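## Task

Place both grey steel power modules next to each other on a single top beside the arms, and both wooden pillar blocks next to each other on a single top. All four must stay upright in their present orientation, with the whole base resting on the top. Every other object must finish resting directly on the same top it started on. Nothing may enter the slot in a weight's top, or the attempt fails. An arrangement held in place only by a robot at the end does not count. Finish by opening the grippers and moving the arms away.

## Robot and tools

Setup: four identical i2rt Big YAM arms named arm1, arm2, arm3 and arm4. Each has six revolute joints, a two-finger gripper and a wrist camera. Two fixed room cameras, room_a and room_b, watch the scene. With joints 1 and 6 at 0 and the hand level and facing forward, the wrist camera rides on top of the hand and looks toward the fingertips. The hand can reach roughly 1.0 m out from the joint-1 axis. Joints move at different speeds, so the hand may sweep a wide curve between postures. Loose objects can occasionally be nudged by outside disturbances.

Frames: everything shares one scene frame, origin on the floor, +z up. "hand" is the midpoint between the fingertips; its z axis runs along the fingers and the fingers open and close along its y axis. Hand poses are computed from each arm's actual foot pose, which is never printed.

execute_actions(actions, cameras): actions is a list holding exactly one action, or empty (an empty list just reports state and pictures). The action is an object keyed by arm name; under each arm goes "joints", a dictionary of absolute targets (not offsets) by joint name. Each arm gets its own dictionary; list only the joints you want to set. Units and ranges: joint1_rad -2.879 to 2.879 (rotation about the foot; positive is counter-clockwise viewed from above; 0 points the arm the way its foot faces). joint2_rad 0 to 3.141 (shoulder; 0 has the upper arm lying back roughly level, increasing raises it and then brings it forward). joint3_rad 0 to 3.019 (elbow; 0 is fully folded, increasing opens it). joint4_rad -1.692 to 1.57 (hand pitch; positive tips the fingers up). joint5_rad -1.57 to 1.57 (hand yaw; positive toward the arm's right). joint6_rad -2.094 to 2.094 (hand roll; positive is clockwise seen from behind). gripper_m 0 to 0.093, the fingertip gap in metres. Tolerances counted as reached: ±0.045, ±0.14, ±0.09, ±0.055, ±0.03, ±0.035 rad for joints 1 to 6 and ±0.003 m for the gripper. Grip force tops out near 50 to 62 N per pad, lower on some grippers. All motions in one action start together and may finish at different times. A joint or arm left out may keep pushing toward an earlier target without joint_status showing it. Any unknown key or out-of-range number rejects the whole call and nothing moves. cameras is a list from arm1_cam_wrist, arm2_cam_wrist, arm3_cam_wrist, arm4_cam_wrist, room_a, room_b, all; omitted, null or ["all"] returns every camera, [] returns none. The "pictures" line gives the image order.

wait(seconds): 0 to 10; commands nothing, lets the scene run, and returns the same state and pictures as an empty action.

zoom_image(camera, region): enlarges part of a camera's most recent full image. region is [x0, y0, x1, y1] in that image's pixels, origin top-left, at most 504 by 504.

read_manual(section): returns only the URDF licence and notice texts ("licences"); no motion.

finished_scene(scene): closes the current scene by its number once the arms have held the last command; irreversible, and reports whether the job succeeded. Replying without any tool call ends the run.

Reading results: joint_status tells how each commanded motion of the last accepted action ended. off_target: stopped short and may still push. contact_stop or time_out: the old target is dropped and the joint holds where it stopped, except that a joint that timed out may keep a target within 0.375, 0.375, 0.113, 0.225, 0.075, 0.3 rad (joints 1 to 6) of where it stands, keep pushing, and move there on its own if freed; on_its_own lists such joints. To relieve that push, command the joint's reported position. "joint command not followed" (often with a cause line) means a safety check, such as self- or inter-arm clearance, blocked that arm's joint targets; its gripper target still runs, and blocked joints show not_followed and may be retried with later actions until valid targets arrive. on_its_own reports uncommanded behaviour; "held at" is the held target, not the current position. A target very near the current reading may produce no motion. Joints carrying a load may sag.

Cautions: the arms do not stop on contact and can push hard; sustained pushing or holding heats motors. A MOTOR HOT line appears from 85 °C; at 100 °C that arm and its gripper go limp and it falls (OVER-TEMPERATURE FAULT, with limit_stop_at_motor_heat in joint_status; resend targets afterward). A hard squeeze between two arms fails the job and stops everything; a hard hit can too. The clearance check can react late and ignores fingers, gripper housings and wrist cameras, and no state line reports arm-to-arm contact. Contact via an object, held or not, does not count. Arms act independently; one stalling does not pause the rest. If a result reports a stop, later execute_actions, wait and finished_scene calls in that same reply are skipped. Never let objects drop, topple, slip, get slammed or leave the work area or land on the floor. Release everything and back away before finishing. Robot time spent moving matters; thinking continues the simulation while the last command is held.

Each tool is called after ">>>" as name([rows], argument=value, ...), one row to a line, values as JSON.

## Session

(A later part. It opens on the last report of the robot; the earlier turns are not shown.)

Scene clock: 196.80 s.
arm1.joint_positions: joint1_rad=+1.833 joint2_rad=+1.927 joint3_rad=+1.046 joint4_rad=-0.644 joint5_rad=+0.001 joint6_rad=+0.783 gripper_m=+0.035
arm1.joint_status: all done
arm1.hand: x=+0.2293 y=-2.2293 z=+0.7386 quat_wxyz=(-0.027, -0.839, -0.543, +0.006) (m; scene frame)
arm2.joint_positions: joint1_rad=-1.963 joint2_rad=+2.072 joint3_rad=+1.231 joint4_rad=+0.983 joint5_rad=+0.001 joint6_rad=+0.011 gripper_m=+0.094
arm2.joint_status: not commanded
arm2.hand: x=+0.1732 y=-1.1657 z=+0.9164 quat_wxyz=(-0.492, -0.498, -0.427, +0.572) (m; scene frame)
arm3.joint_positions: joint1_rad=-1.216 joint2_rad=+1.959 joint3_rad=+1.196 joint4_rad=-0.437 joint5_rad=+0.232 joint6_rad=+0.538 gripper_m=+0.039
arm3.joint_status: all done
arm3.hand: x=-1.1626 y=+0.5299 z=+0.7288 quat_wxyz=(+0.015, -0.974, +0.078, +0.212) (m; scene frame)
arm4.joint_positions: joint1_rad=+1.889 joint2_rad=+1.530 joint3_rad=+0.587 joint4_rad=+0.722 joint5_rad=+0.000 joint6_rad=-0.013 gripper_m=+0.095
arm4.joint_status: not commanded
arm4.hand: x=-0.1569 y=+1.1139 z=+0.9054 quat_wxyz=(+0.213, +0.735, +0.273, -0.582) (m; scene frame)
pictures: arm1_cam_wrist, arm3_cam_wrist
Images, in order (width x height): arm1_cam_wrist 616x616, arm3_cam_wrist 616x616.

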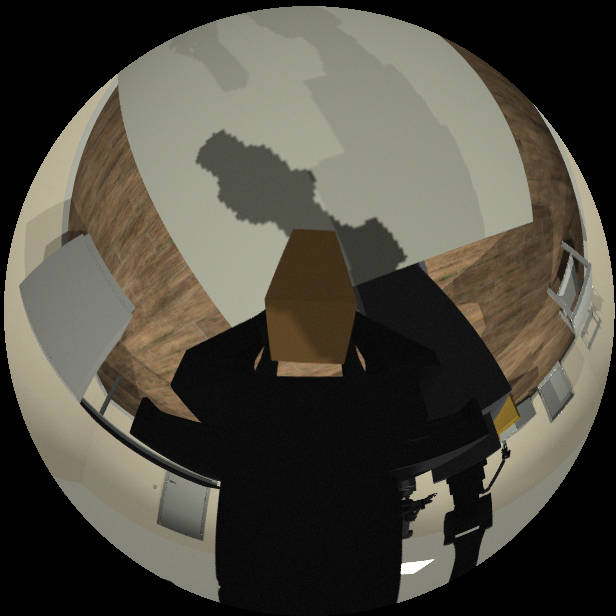

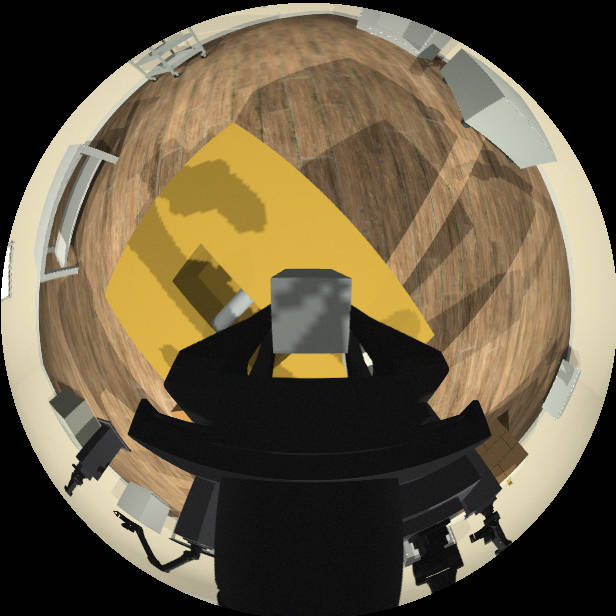

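>>> execute_actions([
  {"arm1":{"joints":{"joint2_rad":1.81,"joint3_rad":1.60,"joint4_rad":-1.35,"joint6_rad":0}},"arm3":{"joints":{"joint2_rad":1.42,"joint3_rad":1.19,"joint4_rad":-0.89,"joint5_rad":0,"joint6_rad":0}}},
], cameras=[])

>>> execute_actions([
  {"arm1":{"joints":{"joint1_rad":-1.843}},"arm3":{"joints":{"joint1_rad":2.205}}},
])

Scene clock: 230.27 s.
arm1.joint_positions: joint1_rad=+1.833 joint2_rad=+1.801 joint3_rad=+1.571 joint4_rad=-1.334 joint5_rad=+0.001 joint6_rad=+0.008 gripper_m=+0.035
arm1.joint_status: all done
arm1.hand: x=+0.2552 y=-2.2984 z=+0.9686 quat_wxyz=(-0.007, -0.572, -0.820, +0.005) (m; scene frame)
arm2.joint_positions: joint1_rad=-1.963 joint2_rad=+2.072 joint3_rad=+1.231 joint4_rad=+0.983 joint5_rad=+0.001 joint6_rad=+0.011 gripper_m=+0.094
arm2.joint_status: not commanded
arm2.hand: x=+0.1732 y=-1.1657 z=+0.9164 quat_wxyz=(-0.492, -0.498, -0.427, +0.572) (m; scene frame)
arm3.joint_positions: joint1_rad=-1.216 joint2_rad=+1.428 joint3_rad=+1.175 joint4_rad=-0.877 joint5_rad=+0.005 joint6_rad=+0.008 gripper_m=+0.039
arm3.joint_status: all done
arm3.hand: x=-1.0735 y=+0.5289 z=+0.9598 quat_wxyz=(-0.047, -0.956, -0.200, +0.212) (m; scene frame)
arm4.joint_positions: joint1_rad=+1.889 joint2_rad=+1.530 joint3_rad=+0.587 joint4_rad=+0.722 joint5_rad=+0.000 joint6_rad=-0.013 gripper_m=+0.095
arm4.joint_status: not commanded
arm4.hand: x=-0.1569 y=+1.1139 z=+0.9054 quat_wxyz=(+0.213, +0.735, +0.273, -0.582) (m; scene frame)
pictures: none
No camera images: the call's "cameras" was empty. Leave "cameras" out to get every camera's image.

Scene clock: 233.33 s.
arm1.joint_positions: joint1_rad=-1.849 joint2_rad=+1.801 joint3_rad=+1.571 joint4_rad=-1.334 joint5_rad=+0.001 joint6_rad=+0.005 gripper_m=+0.035
arm1.joint_status: all done
arm1.hand: x=+0.1607 y=-1.2468 z=+0.9591 quat_wxyz=(+0.002, -0.639, +0.769, -0.003) (m; scene frame)
arm2.joint_positions: joint1_rad=-1.963 joint2_rad=+2.072 joint3_rad=+1.231 joint4_rad=+0.983 joint5_rad=+0.001 joint6_rad=+0.011 gripper_m=+0.094
arm2.joint_status: not commanded
arm2.hand: x=+0.1732 y=-1.1657 z=+0.9164 quat_wxyz=(-0.492, -0.498, -0.427, +0.572) (m; scene frame)
arm3.joint_positions: joint1_rad=+2.206 joint2_rad=+1.431 joint3_rad=+1.175 joint4_rad=-0.877 joint5_rad=-0.001 joint6_rad=+0.007 gripper_m=+0.039
arm3.joint_status: all done
arm3.hand: x=-0.2186 y=+1.0660 z=+0.9607 quat_wxyz=(-0.205, +0.333, -0.917, -0.073) (m; scene frame)
arm4.joint_positions: joint1_rad=+1.889 joint2_rad=+1.530 joint3_rad=+0.587 joint4_rad=+0.722 joint5_rad=+0.000 joint6_rad=-0.013 gripper_m=+0.095
arm4.joint_status: not commanded
arm4.hand: x=-0.1569 y=+1.1139 z=+0.9054 quat_wxyz=(+0.213, +0.735, +0.273, -0.582) (m; scene frame)
pictures: arm1_cam_wrist, arm2_cam_wrist, arm3_cam_wrist, arm4_cam_wrist, room_a, room_b
Images, in order (width x height): arm1_cam_wrist 616x616, arm2_cam_wrist 616x616, arm3_cam_wrist 616x616, arm4_cam_wrist 616x616, room_a 504x504, room_b 504x504.

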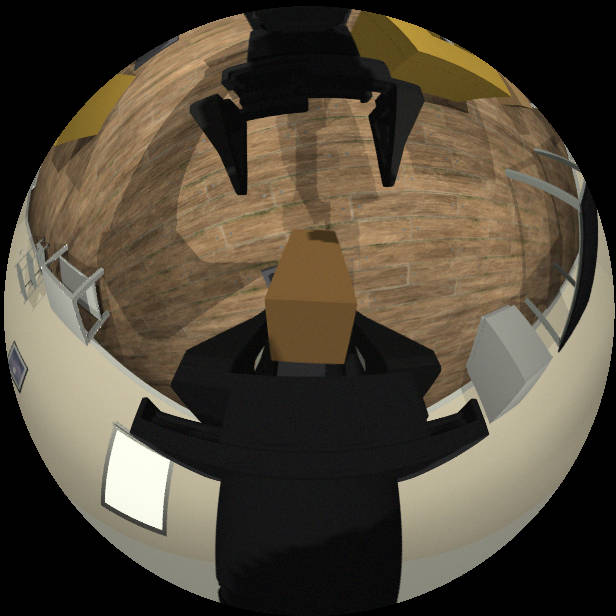

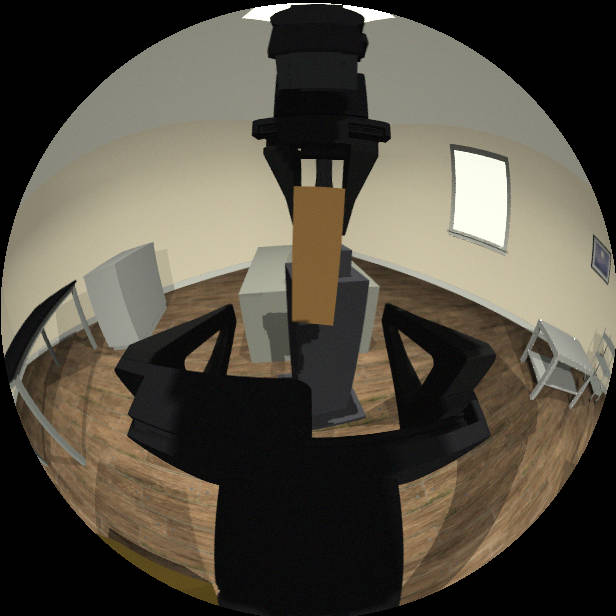

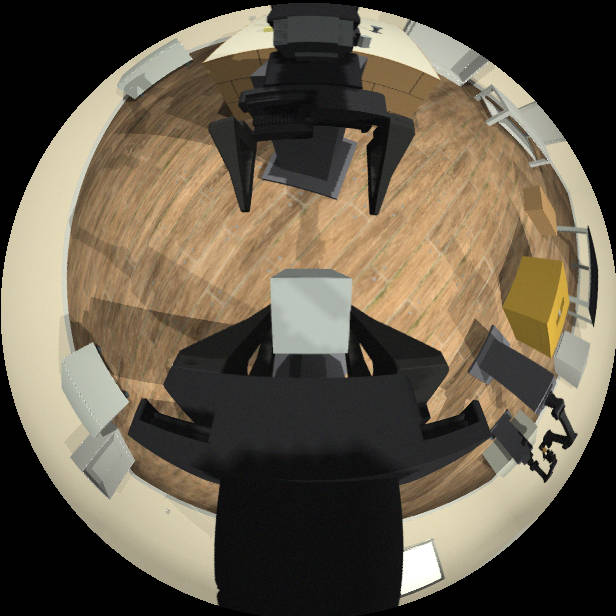

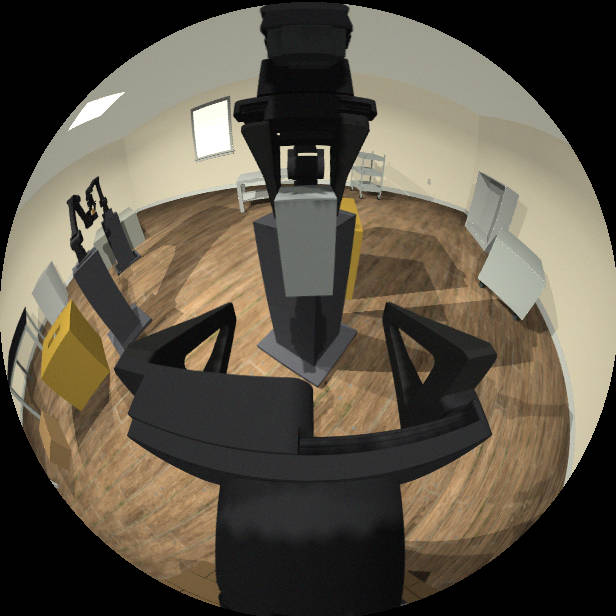

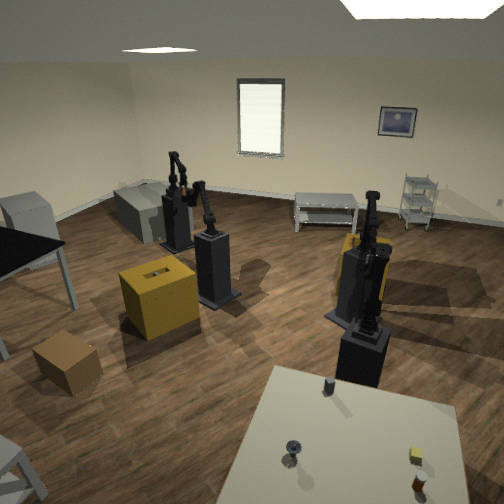

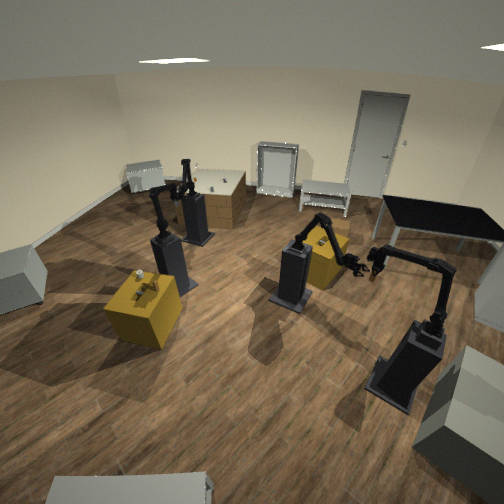

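>>> execute_actions([
  {"arm2":{"joints":{"joint1_rad":-1.972,"joint2_rad":2.23,"joint3_rad":1.55,"joint4_rad":0.885}},"arm3":{"joints":{"joint4_rad":-0.925}},"arm4":{"joints":{"joint2_rad":1.63,"joint3_rad":0.81,"joint4_rad":0.63}}},
], cameras=["arm1_cam_wrist","arm2_cam_wrist","arm3_cam_wrist","arm4_cam_wrist"])

Scene clock: 266.37 s.
arm1.joint_positions: joint1_rad=-1.849 joint2_rad=+1.801 joint3_rad=+1.571 joint4_rad=-1.334 joint5_rad=+0.001 joint6_rad=+0.005 gripper_m=+0.035
arm1.joint_status: not commanded
arm1.hand: x=+0.1607 y=-1.2468 z=+0.9591 quat_wxyz=(+0.002, -0.639, +0.769, -0.003) (m; scene frame)
arm2.joint_positions: joint1_rad=-1.963 joint2_rad=+2.228 joint3_rad=+1.517 joint4_rad=+0.888 joint5_rad=+0.001 joint6_rad=+0.011 gripper_m=+0.094
arm2.joint_status: all done
arm2.hand: x=+0.1616 y=-1.2417 z=+0.9180 quat_wxyz=(-0.499, -0.488, -0.419, +0.580) (m; scene frame)
arm3.joint_positions: joint1_rad=+2.206 joint2_rad=+1.431 joint3_rad=+1.175 joint4_rad=-0.911 joint5_rad=-0.001 joint6_rad=+0.007 gripper_m=+0.039
arm3.joint_status: all done
arm3.hand: x=-0.2244 y=+1.0610 z=+0.9573 quat_wxyz=(-0.189, +0.335, -0.921, -0.068) (m; scene frame)
arm4.joint_positions: joint1_rad=+1.889 joint2_rad=+1.636 joint3_rad=+0.779 joint4_rad=+0.639 joint5_rad=+0.000 joint6_rad=-0.013 gripper_m=+0.095
arm4.joint_status: all done
arm4.hand: x=-0.2071 y=+1.0713 z=+0.9178 quat_wxyz=(+0.213, +0.735, +0.273, -0.583) (m; scene frame)
pictures: arm1_cam_wrist, arm2_cam_wrist, arm3_cam_wrist, arm4_cam_wrist
Images, in order (width x height): arm1_cam_wrist 616x616, arm2_cam_wrist 616x616, arm3_cam_wrist 616x616, arm4_cam_wrist 616x616.

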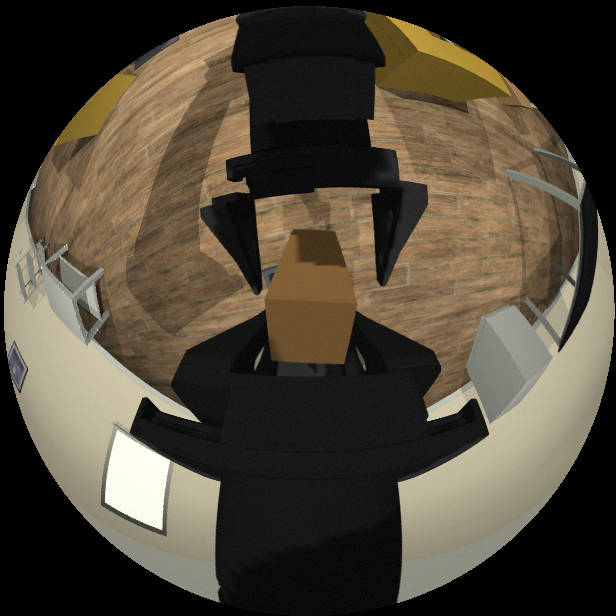

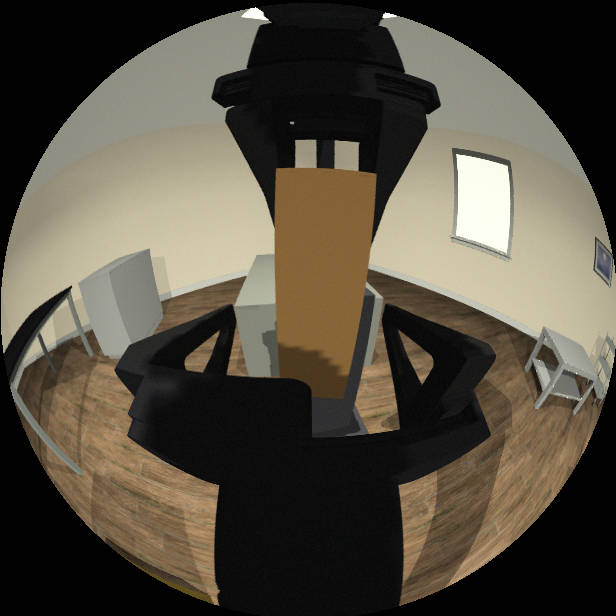

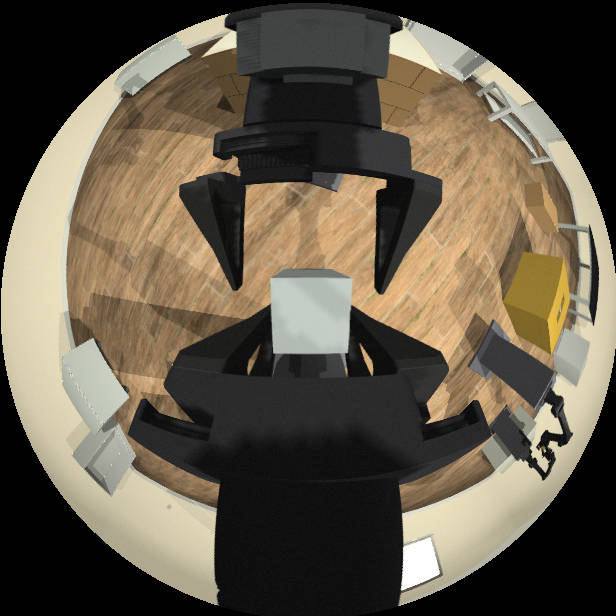

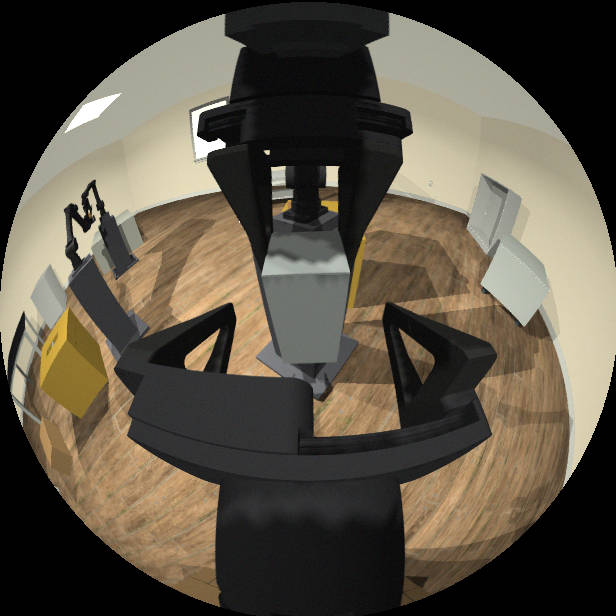

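>>> execute_actions([
  {"arm2":{"joints":{"gripper_m":0.02}},"arm4":{"joints":{"joint2_rad":1.69,"joint3_rad":0.845,"joint4_rad":0.665}}},
], cameras=["arm2_cam_wrist","arm3_cam_wrist","arm4_cam_wrist"])

Scene clock: 296.67 s.
arm1.joint_positions: joint1_rad=-1.848 joint2_rad=+1.801 joint3_rad=+1.571 joint4_rad=-1.334 joint5_rad=-0.001 joint6_rad=-0.006 gripper_m=+0.035
arm1.joint_status: not commanded
arm1.hand: x=+0.1601 y=-1.2467 z=+0.9591 quat_wxyz=(+0.001, -0.643, +0.766, -0.002) (m; scene frame)
arm2.joint_positions: joint1_rad=-1.969 joint2_rad=+2.228 joint3_rad=+1.517 joint4_rad=+0.888 joint5_rad=+0.008 joint6_rad=+0.014 gripper_m=+0.036
arm2.joint_status: gripper_m off_target (ended at +0.036, target +0.020)
arm2.hand: x=+0.1558 y=-1.2408 z=+0.9181 quat_wxyz=(-0.497, -0.491, -0.415, +0.582) (m; scene frame)
arm3.joint_positions: joint1_rad=+2.206 joint2_rad=+1.431 joint3_rad=+1.175 joint4_rad=-0.911 joint5_rad=-0.001 joint6_rad=+0.007 gripper_m=+0.039
arm3.joint_status: not commanded
arm3.hand: x=-0.2244 y=+1.0610 z=+0.9573 quat_wxyz=(-0.189, +0.335, -0.921, -0.068) (m; scene frame)
arm4.joint_positions: joint1_rad=+1.889 joint2_rad=+1.685 joint3_rad=+0.809 joint4_rad=+0.644 joint5_rad=+0.000 joint6_rad=-0.013 gripper_m=+0.095
arm4.joint_status: all done
arm4.hand: x=-0.2161 y=+1.0635 z=+0.9044 quat_wxyz=(+0.211, +0.739, +0.275, -0.578) (m; scene frame)
pictures: arm2_cam_wrist, arm3_cam_wrist, arm4_cam_wrist
Images, in order (width x height): arm2_cam_wrist 616x616, arm3_cam_wrist 616x616, arm4_cam_wrist 616x616.

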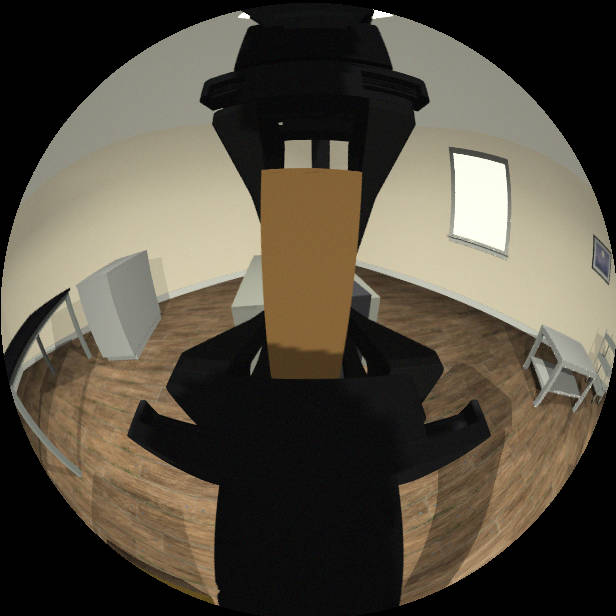

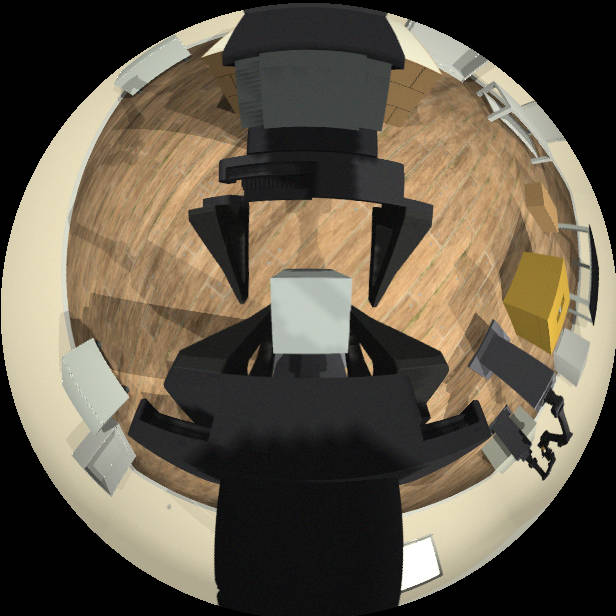

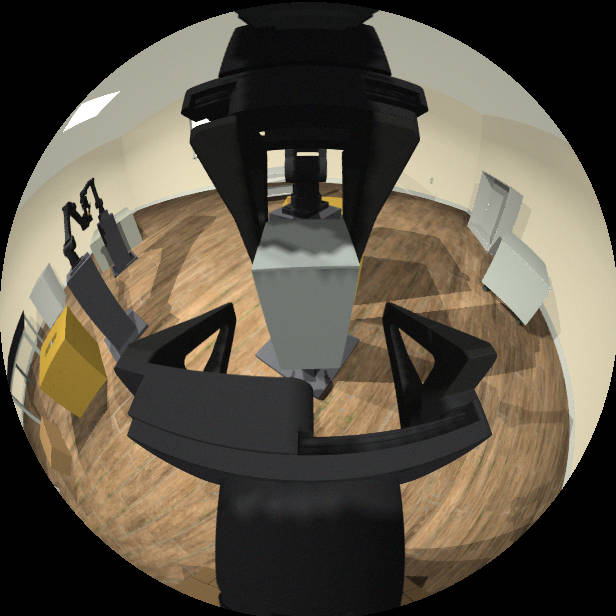

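>>> execute_actions([
  {"arm1":{"joints":{"gripper_m":0.093}},"arm4":{"joints":{"gripper_m":0.022}}},
], cameras=["arm3_cam_wrist","arm4_cam_wrist"])

Scene clock: 315.97 s.
arm1.joint_positions: joint1_rad=-1.848 joint2_rad=+1.801 joint3_rad=+1.571 joint4_rad=-1.334 joint5_rad=-0.001 joint6_rad=-0.006 gripper_m=+0.093
arm1.joint_status: all done
arm1.hand: x=+0.1601 y=-1.2467 z=+0.9591 quat_wxyz=(+0.001, -0.643, +0.766, -0.002) (m; scene frame)
arm2.joint_positions: joint1_rad=-1.969 joint2_rad=+2.228 joint3_rad=+1.517 joint4_rad=+0.888 joint5_rad=+0.002 joint6_rad=+0.011 gripper_m=+0.036
arm2.joint_status: not commanded
arm2.hand: x=+0.1567 y=-1.2410 z=+0.9179 quat_wxyz=(-0.497, -0.490, -0.418, +0.582) (m; scene frame)
arm3.joint_positions: joint1_rad=+2.206 joint2_rad=+1.431 joint3_rad=+1.175 joint4_rad=-0.912 joint5_rad=+0.000 joint6_rad=+0.005 gripper_m=+0.039
arm3.joint_status: not commanded
arm3.hand: x=-0.2244 y=+1.0607 z=+0.9572 quat_wxyz=(-0.189, +0.335, -0.921, -0.067) (m; scene frame)
arm4.joint_positions: joint1_rad=+1.889 joint2_rad=+1.685 joint3_rad=+0.809 joint4_rad=+0.644 joint5_rad=-0.002 joint6_rad=-0.016 gripper_m=+0.040
arm4.joint_status: gripper_m off_target (ended at +0.040, target +0.022)
arm4.hand: x=-0.2159 y=+1.0632 z=+0.9044 quat_wxyz=(+0.211, +0.738, +0.277, -0.578) (m; scene frame)
pictures: arm3_cam_wrist, arm4_cam_wrist
Images, in order (width x height): arm3_cam_wrist 616x616, arm4_cam_wrist 616x616.

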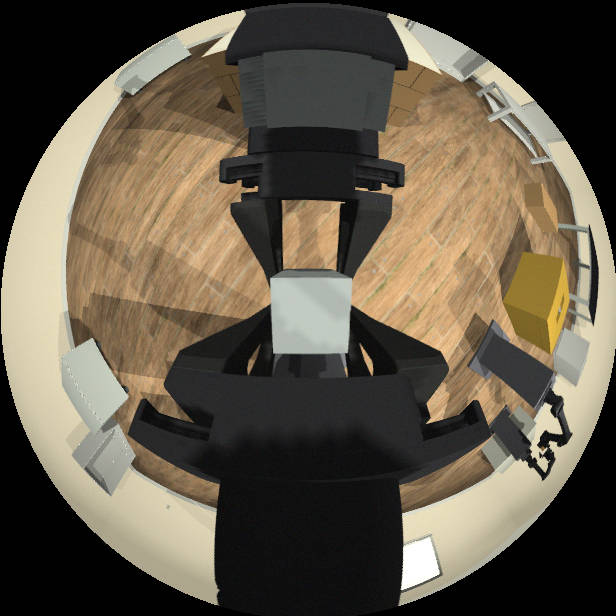

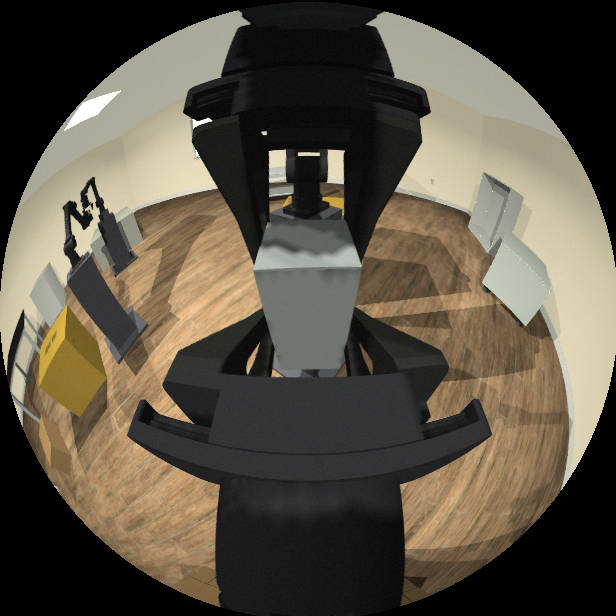

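>>> execute_actions([
  {"arm1":{"joints":{"joint2_rad":1.5,"joint4_rad":-1.64}},"arm3":{"joints":{"gripper_m":0.093}}},
], cameras=[])

>>> execute_actions([
  {"arm1":{"joints":{"joint1_rad":0,"joint2_rad":1.0,"joint3_rad":1.0}},"arm3":{"joints":{"joint2_rad":1.1,"joint4_rad":-1.2}}},
], cameras=["arm2_cam_wrist","arm4_cam_wrist","room_a"])

Scene clock: 329.70 s.
arm1.joint_positions: joint1_rad=-1.848 joint2_rad=+1.476 joint3_rad=+1.585 joint4_rad=-1.626 joint5_rad=-0.001 joint6_rad=-0.006 gripper_m=+0.093
arm1.joint_status: all done
arm1.hand: x=+0.1415 y=-1.3450 z=+1.1188 quat_wxyz=(+0.019, -0.643, +0.765, +0.013) (m; scene frame)
arm2.joint_positions: joint1_rad=-1.969 joint2_rad=+2.228 joint3_rad=+1.517 joint4_rad=+0.888 joint5_rad=+0.002 joint6_rad=+0.011 gripper_m=+0.036
arm2.joint_status: not commanded
arm2.hand: x=+0.1567 y=-1.2410 z=+0.9179 quat_wxyz=(-0.497, -0.490, -0.418, +0.582) (m; scene frame)
arm3.joint_positions: joint1_rad=+2.206 joint2_rad=+1.430 joint3_rad=+1.175 joint4_rad=-0.912 joint5_rad=+0.000 joint6_rad=+0.005 gripper_m=+0.093
arm3.joint_status: all done
arm3.hand: x=-0.2244 y=+1.0607 z=+0.9576 quat_wxyz=(-0.190, +0.335, -0.920, -0.067) (m; scene frame)
arm4.joint_positions: joint1_rad=+1.889 joint2_rad=+1.691 joint3_rad=+0.809 joint4_rad=+0.644 joint5_rad=-0.002 joint6_rad=-0.015 gripper_m=+0.040
arm4.joint_status: not commanded
arm4.hand: x=-0.2159 y=+1.0632 z=+0.9008 quat_wxyz=(+0.211, +0.740, +0.277, -0.575) (m; scene frame)
pictures: none
No camera images: the call's "cameras" was empty. Leave "cameras" out to get every camera's image.

Scene clock: 331.60 s.
arm1.joint_positions: joint1_rad=-0.002 joint2_rad=+0.992 joint3_rad=+0.995 joint4_rad=-1.627 joint5_rad=-0.001 joint6_rad=-0.006 gripper_m=+0.093
arm1.joint_status: all done
arm1.hand: x=-0.1775 y=-1.8078 z=+1.0522 quat_wxyz=(-0.004, -0.998, -0.051, -0.028) (m; scene frame)
arm2.joint_positions: joint1_rad=-1.969 joint2_rad=+2.228 joint3_rad=+1.517 joint4_rad=+0.888 joint5_rad=+0.002 joint6_rad=+0.011 gripper_m=+0.036
arm2.joint_status: not commanded
arm2.hand: x=+0.1567 y=-1.2410 z=+0.9179 quat_wxyz=(-0.497, -0.490, -0.418, +0.582) (m; scene frame)
arm3.joint_positions: joint1_rad=+2.206 joint2_rad=+1.100 joint3_rad=+1.175 joint4_rad=-1.182 joint5_rad=+0.000 joint6_rad=+0.005 gripper_m=+0.093
arm3.joint_status: all done
arm3.hand: x=-0.3019 y=+0.9960 z=+1.0725 quat_wxyz=(-0.217, +0.333, -0.914, -0.077) (m; scene frame)
arm4.joint_positions: joint1_rad=+1.889 joint2_rad=+1.691 joint3_rad=+0.809 joint4_rad=+0.644 joint5_rad=-0.002 joint6_rad=-0.015 gripper_m=+0.040
arm4.joint_status: not commanded
arm4.hand: x=-0.2159 y=+1.0632 z=+0.9008 quat_wxyz=(+0.211, +0.740, +0.277, -0.575) (m; scene frame)
pictures: arm2_cam_wrist, arm4_cam_wrist, room_a
Images, in order (width x height): arm2_cam_wrist 616x616, arm4_cam_wrist 616x616, room_a 504x504.

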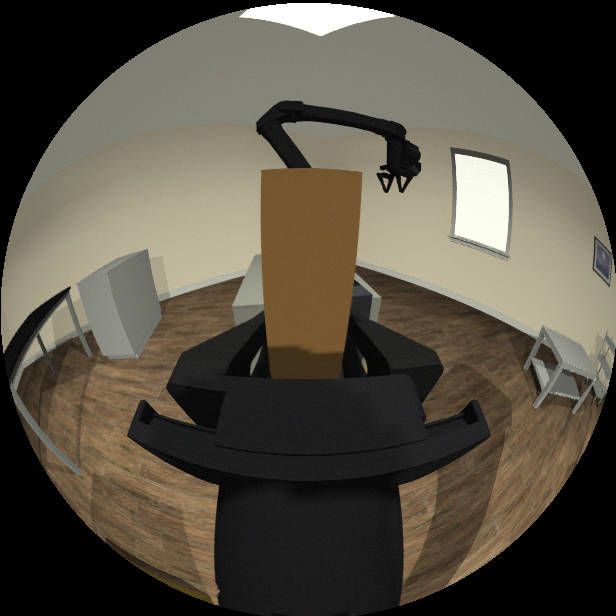

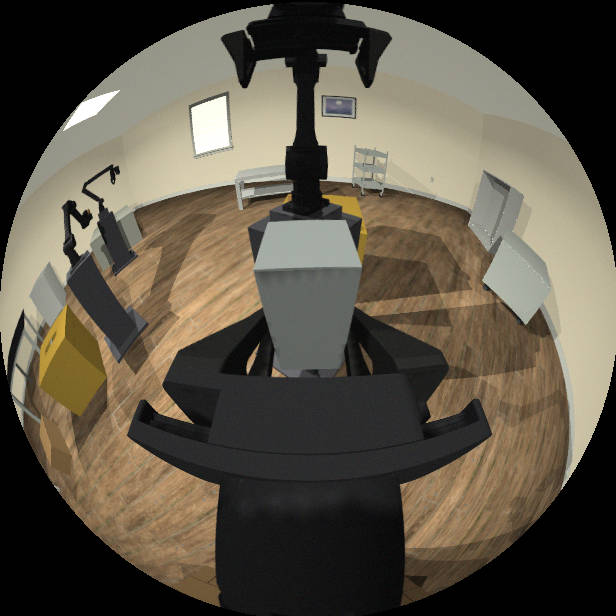

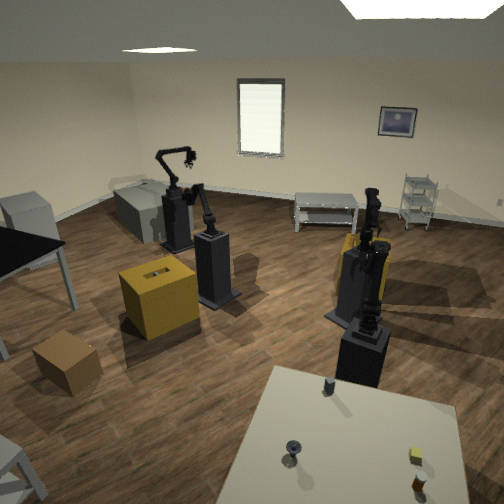

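>>> execute_actions([
  {"arm2":{"joints":{"joint1_rad":1.3,"joint2_rad":2.14,"joint3_rad":1.32,"joint4_rad":1.01}},"arm3":{"joints":{"joint1_rad":0.587}},"arm4":{"joints":{"joint1_rad":-1.45}}},
], cameras=[])

>>> execute_actions([
  {"arm3":{"joints":{"joint2_rad":1.92,"joint3_rad":1.88,"joint4_rad":-1.48}}},
], cameras=["arm4_cam_wrist","room_a"])

>>> execute_actions([
  {"arm2":{"joints":{"joint1_rad":1.975}}},
], cameras=["arm2_cam_wrist","arm3_cam_wrist"])

Scene clock: 347.40 s.
arm1.joint_positions: joint1_rad=-0.002 joint2_rad=+0.992 joint3_rad=+0.995 joint4_rad=-1.627 joint5_rad=-0.001 joint6_rad=-0.006 gripper_m=+0.093
arm1.joint_status: not commanded
arm1.hand: x=-0.1775 y=-1.8078 z=+1.0522 quat_wxyz=(-0.004, -0.998, -0.051, -0.028) (m; scene frame)
arm2.joint_positions: joint1_rad=+1.311 joint2_rad=+2.139 joint3_rad=+1.317 joint4_rad=+0.993 joint5_rad=-0.002 joint6_rad=+0.008 gripper_m=+0.036
arm2.joint_status: all done
arm2.hand: x=+0.3035 y=+0.3725 z=+0.9171 quat_wxyz=(-0.542, +0.446, -0.462, -0.542) (m; scene frame)
arm3.joint_positions: joint1_rad=+0.593 joint2_rad=+1.101 joint3_rad=+1.175 joint4_rad=-1.182 joint5_rad=+0.000 joint6_rad=+0.005 gripper_m=+0.093
arm3.joint_status: all done
arm3.hand: x=-0.3627 y=+0.4197 z=+1.0739 quat_wxyz=(-0.209, -0.430, -0.873, +0.101) (m; scene frame)
arm4.joint_positions: joint1_rad=-1.458 joint2_rad=+1.698 joint3_rad=+0.813 joint4_rad=+0.644 joint5_rad=+0.002 joint6_rad=-0.013 gripper_m=+0.040
arm4.joint_status: all done
arm4.hand: x=+0.7966 y=+1.7581 z=+0.9154 quat_wxyz=(-0.605, +0.199, -0.757, -0.148) (m; scene frame)
pictures: none
No camera images: the call's "cameras" was empty. Leave "cameras" out to get every camera's image.

Scene clock: 349.13 s.
arm1.joint_positions: joint1_rad=-0.002 joint2_rad=+0.992 joint3_rad=+0.995 joint4_rad=-1.627 joint5_rad=-0.001 joint6_rad=-0.006 gripper_m=+0.093
arm1.joint_status: not commanded
arm1.hand: x=-0.1775 y=-1.8078 z=+1.0522 quat_wxyz=(-0.004, -0.998, -0.051, -0.028) (m; scene frame)
arm2.joint_positions: joint1_rad=+1.311 joint2_rad=+2.139 joint3_rad=+1.317 joint4_rad=+0.993 joint5_rad=-0.002 joint6_rad=+0.008 gripper_m=+0.036
arm2.joint_status: not commanded
arm2.hand: x=+0.3035 y=+0.3725 z=+0.9171 quat_wxyz=(-0.542, +0.446, -0.462, -0.542) (m; scene frame)
arm3.joint_positions: joint1_rad=+0.593 joint2_rad=+1.930 joint3_rad=+1.821 joint4_rad=-1.464 joint5_rad=+0.000 joint6_rad=+0.005 gripper_m=+0.093
arm3.joint_status: all done
arm3.hand: x=-0.2417 y=+0.2644 z=+0.9424 quat_wxyz=(-0.002, -0.442, -0.897, +0.000) (m; scene frame)
arm4.joint_positions: joint1_rad=-1.458 joint2_rad=+1.698 joint3_rad=+0.813 joint4_rad=+0.644 joint5_rad=+0.002 joint6_rad=-0.013 gripper_m=+0.040
arm4.joint_status: not commanded
arm4.hand: x=+0.7966 y=+1.7581 z=+0.9154 quat_wxyz=(-0.605, +0.199, -0.757, -0.148) (m; scene frame)
pictures: arm4_cam_wrist, room_a
Images, in order (width x height): arm4_cam_wrist 616x616, room_a 504x504.

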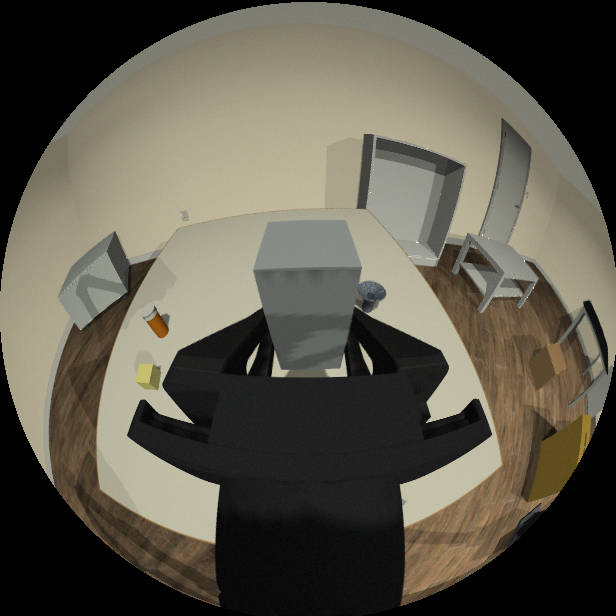

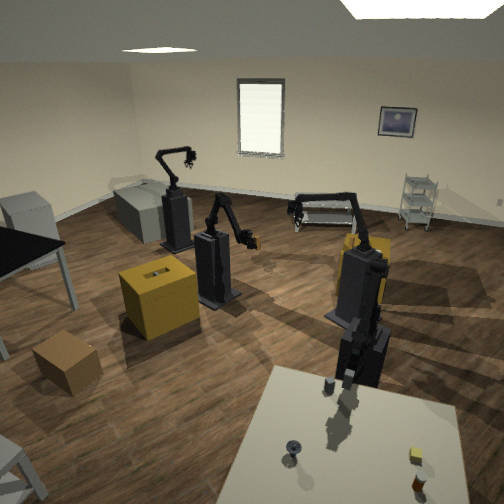

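Scene clock: 350.80 s.
arm1.joint_positions: joint1_rad=-0.002 joint2_rad=+0.992 joint3_rad=+0.995 joint4_rad=-1.627 joint5_rad=-0.001 joint6_rad=-0.006 gripper_m=+0.093
arm1.joint_status: not commanded
arm1.hand: x=-0.1775 y=-1.8078 z=+1.0522 quat_wxyz=(-0.004, -0.998, -0.051, -0.028) (m; scene frame)
arm2.joint_positions: joint1_rad=+1.969 joint2_rad=+2.139 joint3_rad=+1.317 joint4_rad=+0.993 joint5_rad=+0.000 joint6_rad=+0.007 gripper_m=+0.036
arm2.joint_status: all done
arm2.hand: x=-0.1797 y=+0.2178 z=+0.9209 quat_wxyz=(-0.341, +0.571, -0.291, -0.688) (m; scene frame)
arm3.joint_positions: joint1_rad=+0.593 joint2_rad=+1.930 joint3_rad=+1.821 joint4_rad=-1.464 joint5_rad=+0.000 joint6_rad=+0.005 gripper_m=+0.093
arm3.joint_status: not commanded
arm3.hand: x=-0.2417 y=+0.2644 z=+0.9424 quat_wxyz=(-0.002, -0.442, -0.897, +0.000) (m; scene frame)
arm4.joint_positions: joint1_rad=-1.458 joint2_rad=+1.698 joint3_rad=+0.813 joint4_rad=+0.644 joint5_rad=+0.002 joint6_rad=-0.013 gripper_m=+0.040
arm4.joint_status: not commanded
arm4.hand: x=+0.7966 y=+1.7581 z=+0.9154 quat_wxyz=(-0.605, +0.199, -0.757, -0.148) (m; scene frame)
pictures: arm2_cam_wrist, arm3_cam_wrist
Images, in order (width x height): arm2_cam_wrist 616x616, arm3_cam_wrist 616x616.

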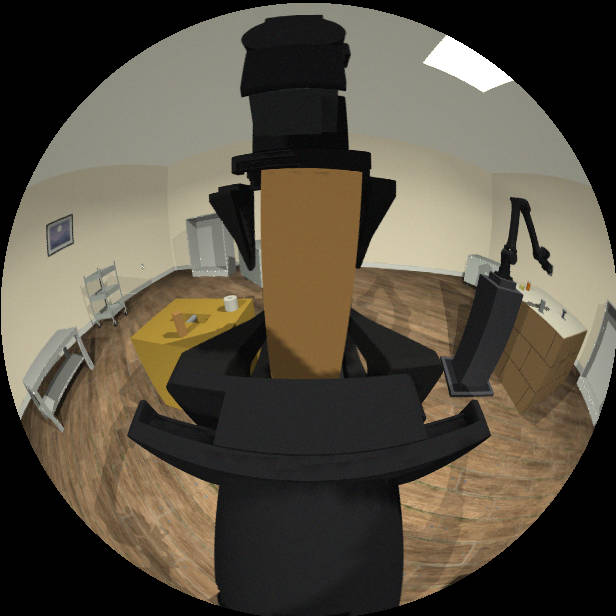

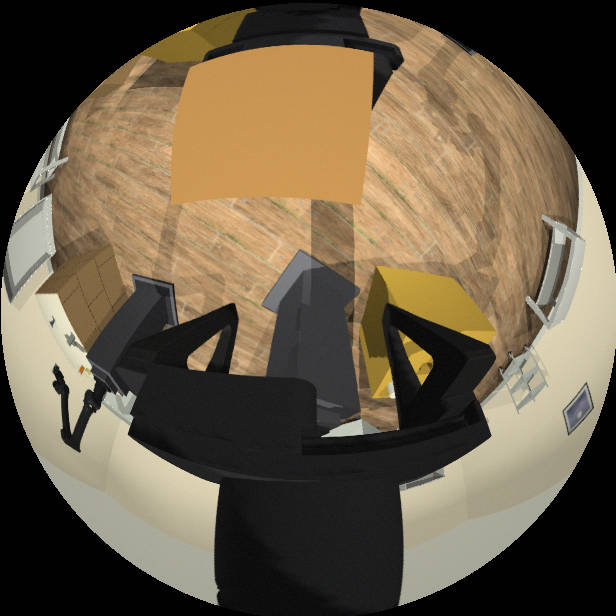

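>>> execute_actions([
  {"arm2":{"joints":{"joint1_rad":1.99}},"arm3":{"joints":{"joint2_rad":1.86,"joint4_rad":-1.54}},"arm4":{"joints":{"joint1_rad":-1.3,"joint2_rad":2.38,"joint3_rad":1.10,"joint4_rad":1.09}}},
], cameras=["arm3_cam_wrist","arm4_cam_wrist","room_a"])

Scene clock: 364.57 s.
arm1.joint_positions: joint1_rad=-0.002 joint2_rad=+0.992 joint3_rad=+0.995 joint4_rad=-1.627 joint5_rad=-0.001 joint6_rad=-0.006 gripper_m=+0.093
arm1.joint_status: not commanded
arm1.hand: x=-0.1775 y=-1.8078 z=+1.0522 quat_wxyz=(-0.004, -0.998, -0.051, -0.028) (m; scene frame)
arm2.joint_positions: joint1_rad=+1.978 joint2_rad=+2.139 joint3_rad=+1.317 joint4_rad=+0.993 joint5_rad=+0.000 joint6_rad=+0.007 gripper_m=+0.036
arm2.joint_status: all done
arm2.hand: x=-0.1852 y=+0.2137 z=+0.9210 quat_wxyz=(-0.338, +0.572, -0.289, -0.690) (m; scene frame)
arm3.joint_positions: joint1_rad=+0.593 joint2_rad=+1.856 joint3_rad=+1.828 joint4_rad=-1.524 joint5_rad=+0.000 joint6_rad=+0.005 gripper_m=+0.093
arm3.joint_status: all done
arm3.hand: x=-0.2527 y=+0.2784 z=+0.9865 quat_wxyz=(-0.012, -0.442, -0.897, +0.005) (m; scene frame)
arm4.joint_positions: joint1_rad=-1.293 joint2_rad=+2.422 joint3_rad=+1.078 joint4_rad=+1.069 joint5_rad=-0.001 joint6_rad=-0.009 gripper_m=+0.040
arm4.joint_status: all done
arm4.hand: x=+0.7882 y=+1.8788 z=+0.6622 quat_wxyz=(-0.577, +0.265, -0.748, -0.194) (m; scene frame)
pictures: arm3_cam_wrist, arm4_cam_wrist, room_a
Images, in order (width x height): arm3_cam_wrist 616x616, arm4_cam_wrist 616x616, room_a 504x504.

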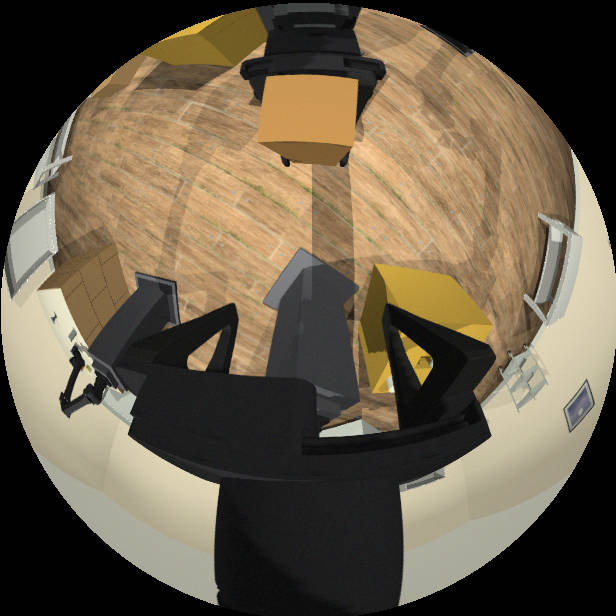

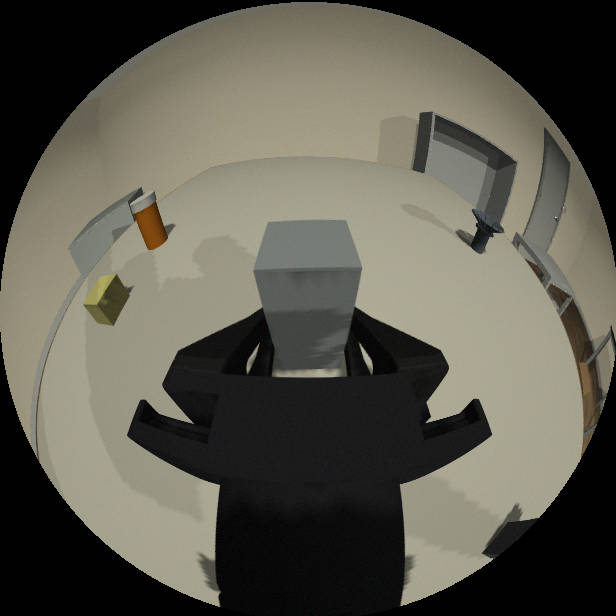

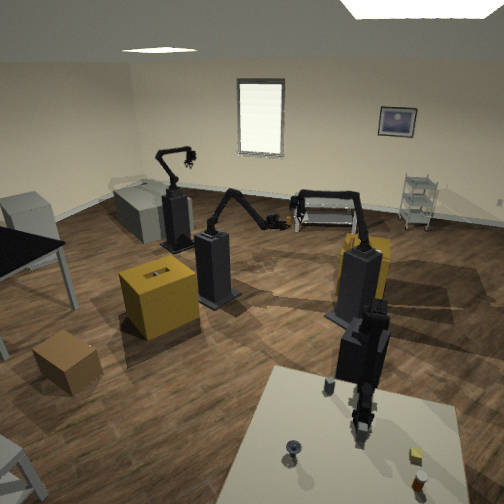

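>>> execute_actions([
  {"arm2":{"joints":{"joint2_rad":2.222,"joint3_rad":1.515,"joint4_rad":0.91}},"arm4":{"joints":{"joint2_rad":2.42,"joint4_rad":1.14}}},
], cameras=["arm3_cam_wrist","arm4_cam_wrist"])

Scene clock: 380.90 s.
arm1.joint_positions: joint1_rad=-0.002 joint2_rad=+0.992 joint3_rad=+0.995 joint4_rad=-1.627 joint5_rad=-0.001 joint6_rad=-0.006 gripper_m=+0.093
arm1.joint_status: not commanded
arm1.hand: x=-0.1775 y=-1.8078 z=+1.0522 quat_wxyz=(-0.004, -0.998, -0.051, -0.028) (m; scene frame)
arm2.joint_positions: joint1_rad=+1.978 joint2_rad=+2.227 joint3_rad=+1.473 joint4_rad=+0.910 joint5_rad=+0.000 joint6_rad=+0.007 gripper_m=+0.036
arm2.joint_status: all done
arm2.hand: x=-0.2111 y=+0.2478 z=+0.9118 quat_wxyz=(-0.336, +0.577, -0.291, -0.685) (m; scene frame)
arm3.joint_positions: joint1_rad=+0.593 joint2_rad=+1.856 joint3_rad=+1.828 joint4_rad=-1.524 joint5_rad=+0.000 joint6_rad=+0.005 gripper_m=+0.093
arm3.joint_status: not commanded
arm3.hand: x=-0.2527 y=+0.2784 z=+0.9865 quat_wxyz=(-0.012, -0.442, -0.897, +0.005) (m; scene frame)
arm4.joint_positions: joint1_rad=-1.293 joint2_rad=+2.422 joint3_rad=+1.078 joint4_rad=+1.104 joint5_rad=-0.001 joint6_rad=-0.009 gripper_m=+0.040
arm4.joint_status: all done
arm4.hand: x=+0.7898 y=+1.8801 z=+0.6707 quat_wxyz=(-0.590, +0.261, -0.738, -0.198) (m; scene frame)
pictures: arm3_cam_wrist, arm4_cam_wrist
Images, in order (width x height): arm3_cam_wrist 616x616, arm4_cam_wrist 616x616.

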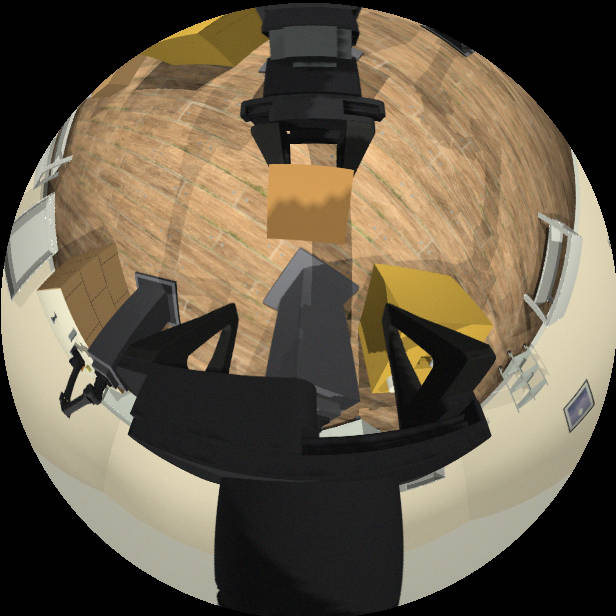

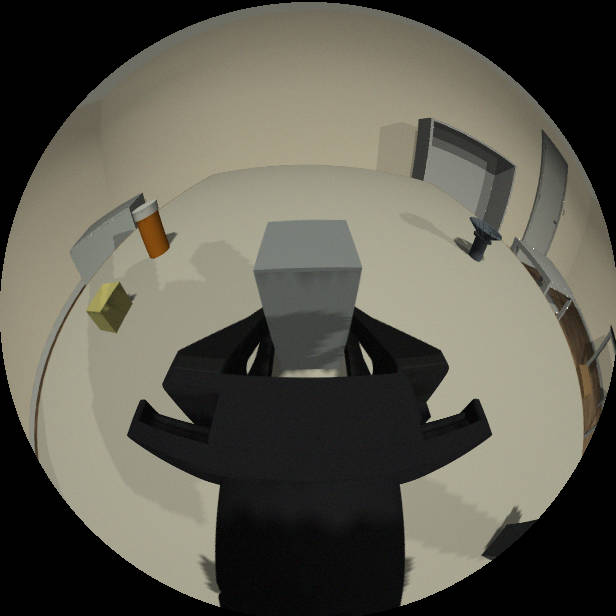

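>>> execute_actions([
  {"arm2":{"joints":{"joint2_rad":2.325,"joint3_rad":1.76,"joint4_rad":0.80}},"arm4":{"joints":{"joint2_rad":2.47,"joint4_rad":1.19}}},
], cameras=["arm3_cam_wrist","arm4_cam_wrist","room_a"])

>>> zoom_image(camera="room_a", region=[290, 340, 450, 500])

Scene clock: 393.23 s.
arm1.joint_positions: joint1_rad=-0.002 joint2_rad=+0.992 joint3_rad=+0.995 joint4_rad=-1.627 joint5_rad=-0.001 joint6_rad=-0.006 gripper_m=+0.093
arm1.joint_status: not commanded
arm1.hand: x=-0.1775 y=-1.8078 z=+1.0522 quat_wxyz=(-0.004, -0.998, -0.051, -0.028) (m; scene frame)
arm2.joint_positions: joint1_rad=+1.978 joint2_rad=+2.328 joint3_rad=+1.718 joint4_rad=+0.800 joint5_rad=+0.000 joint6_rad=+0.007 gripper_m=+0.036
arm2.joint_status: all done
arm2.hand: x=-0.2457 y=+0.2937 z=+0.9335 quat_wxyz=(-0.341, +0.565, -0.286, -0.695) (m; scene frame)
arm3.joint_positions: joint1_rad=+0.593 joint2_rad=+1.856 joint3_rad=+1.828 joint4_rad=-1.524 joint5_rad=+0.000 joint6_rad=+0.005 gripper_m=+0.093
arm3.joint_status: not commanded
arm3.hand: x=-0.2527 y=+0.2784 z=+0.9865 quat_wxyz=(-0.012, -0.442, -0.897, +0.005) (m; scene frame)
arm4.joint_positions: joint1_rad=-1.293 joint2_rad=+2.464 joint3_rad=+1.079 joint4_rad=+1.167 joint5_rad=-0.001 joint6_rad=-0.009 gripper_m=+0.040
arm4.joint_status: all done
arm4.hand: x=+0.7853 y=+1.8765 z=+0.6586 quat_wxyz=(-0.598, +0.259, -0.731, -0.201) (m; scene frame)
pictures: arm3_cam_wrist, arm4_cam_wrist, room_a
Images, in order (width x height): arm3_cam_wrist 616x616, arm4_cam_wrist 616x616, room_a 504x504.

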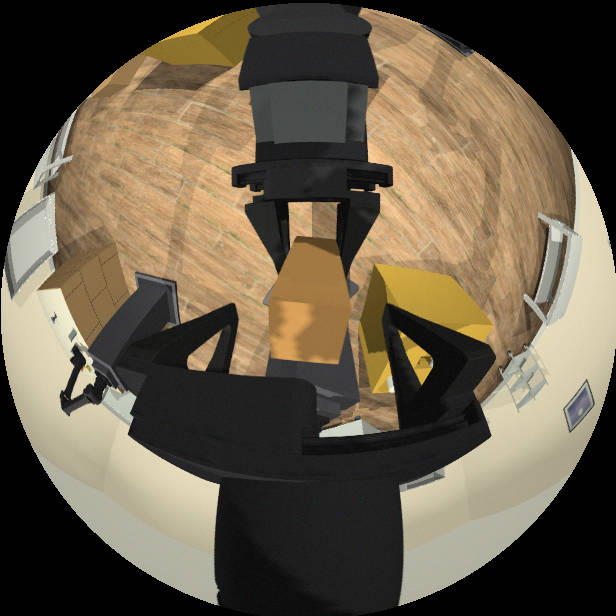

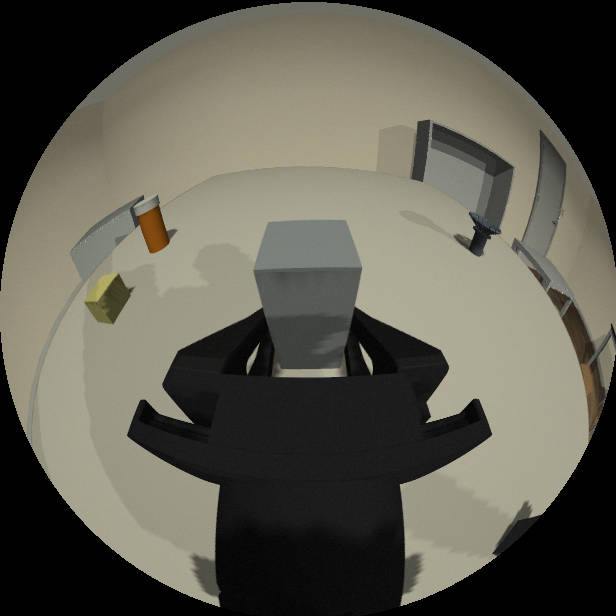

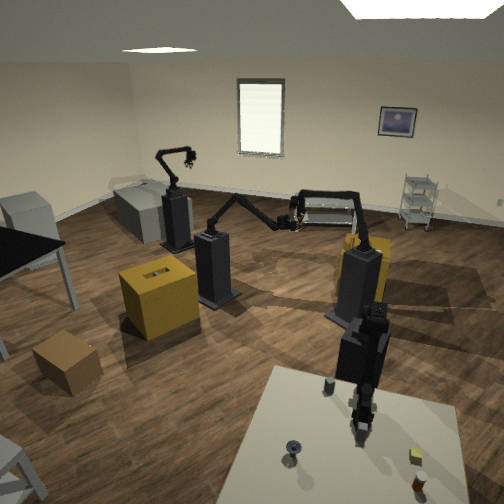

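Region (290, 340, 450, 500) of room_a's 504x504 image, scaled by 3.150, with more detail than that image has.

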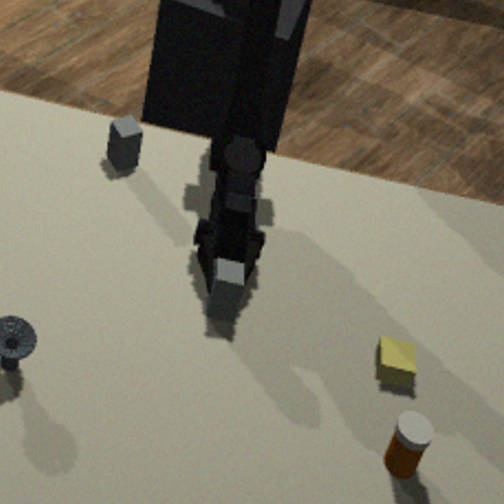

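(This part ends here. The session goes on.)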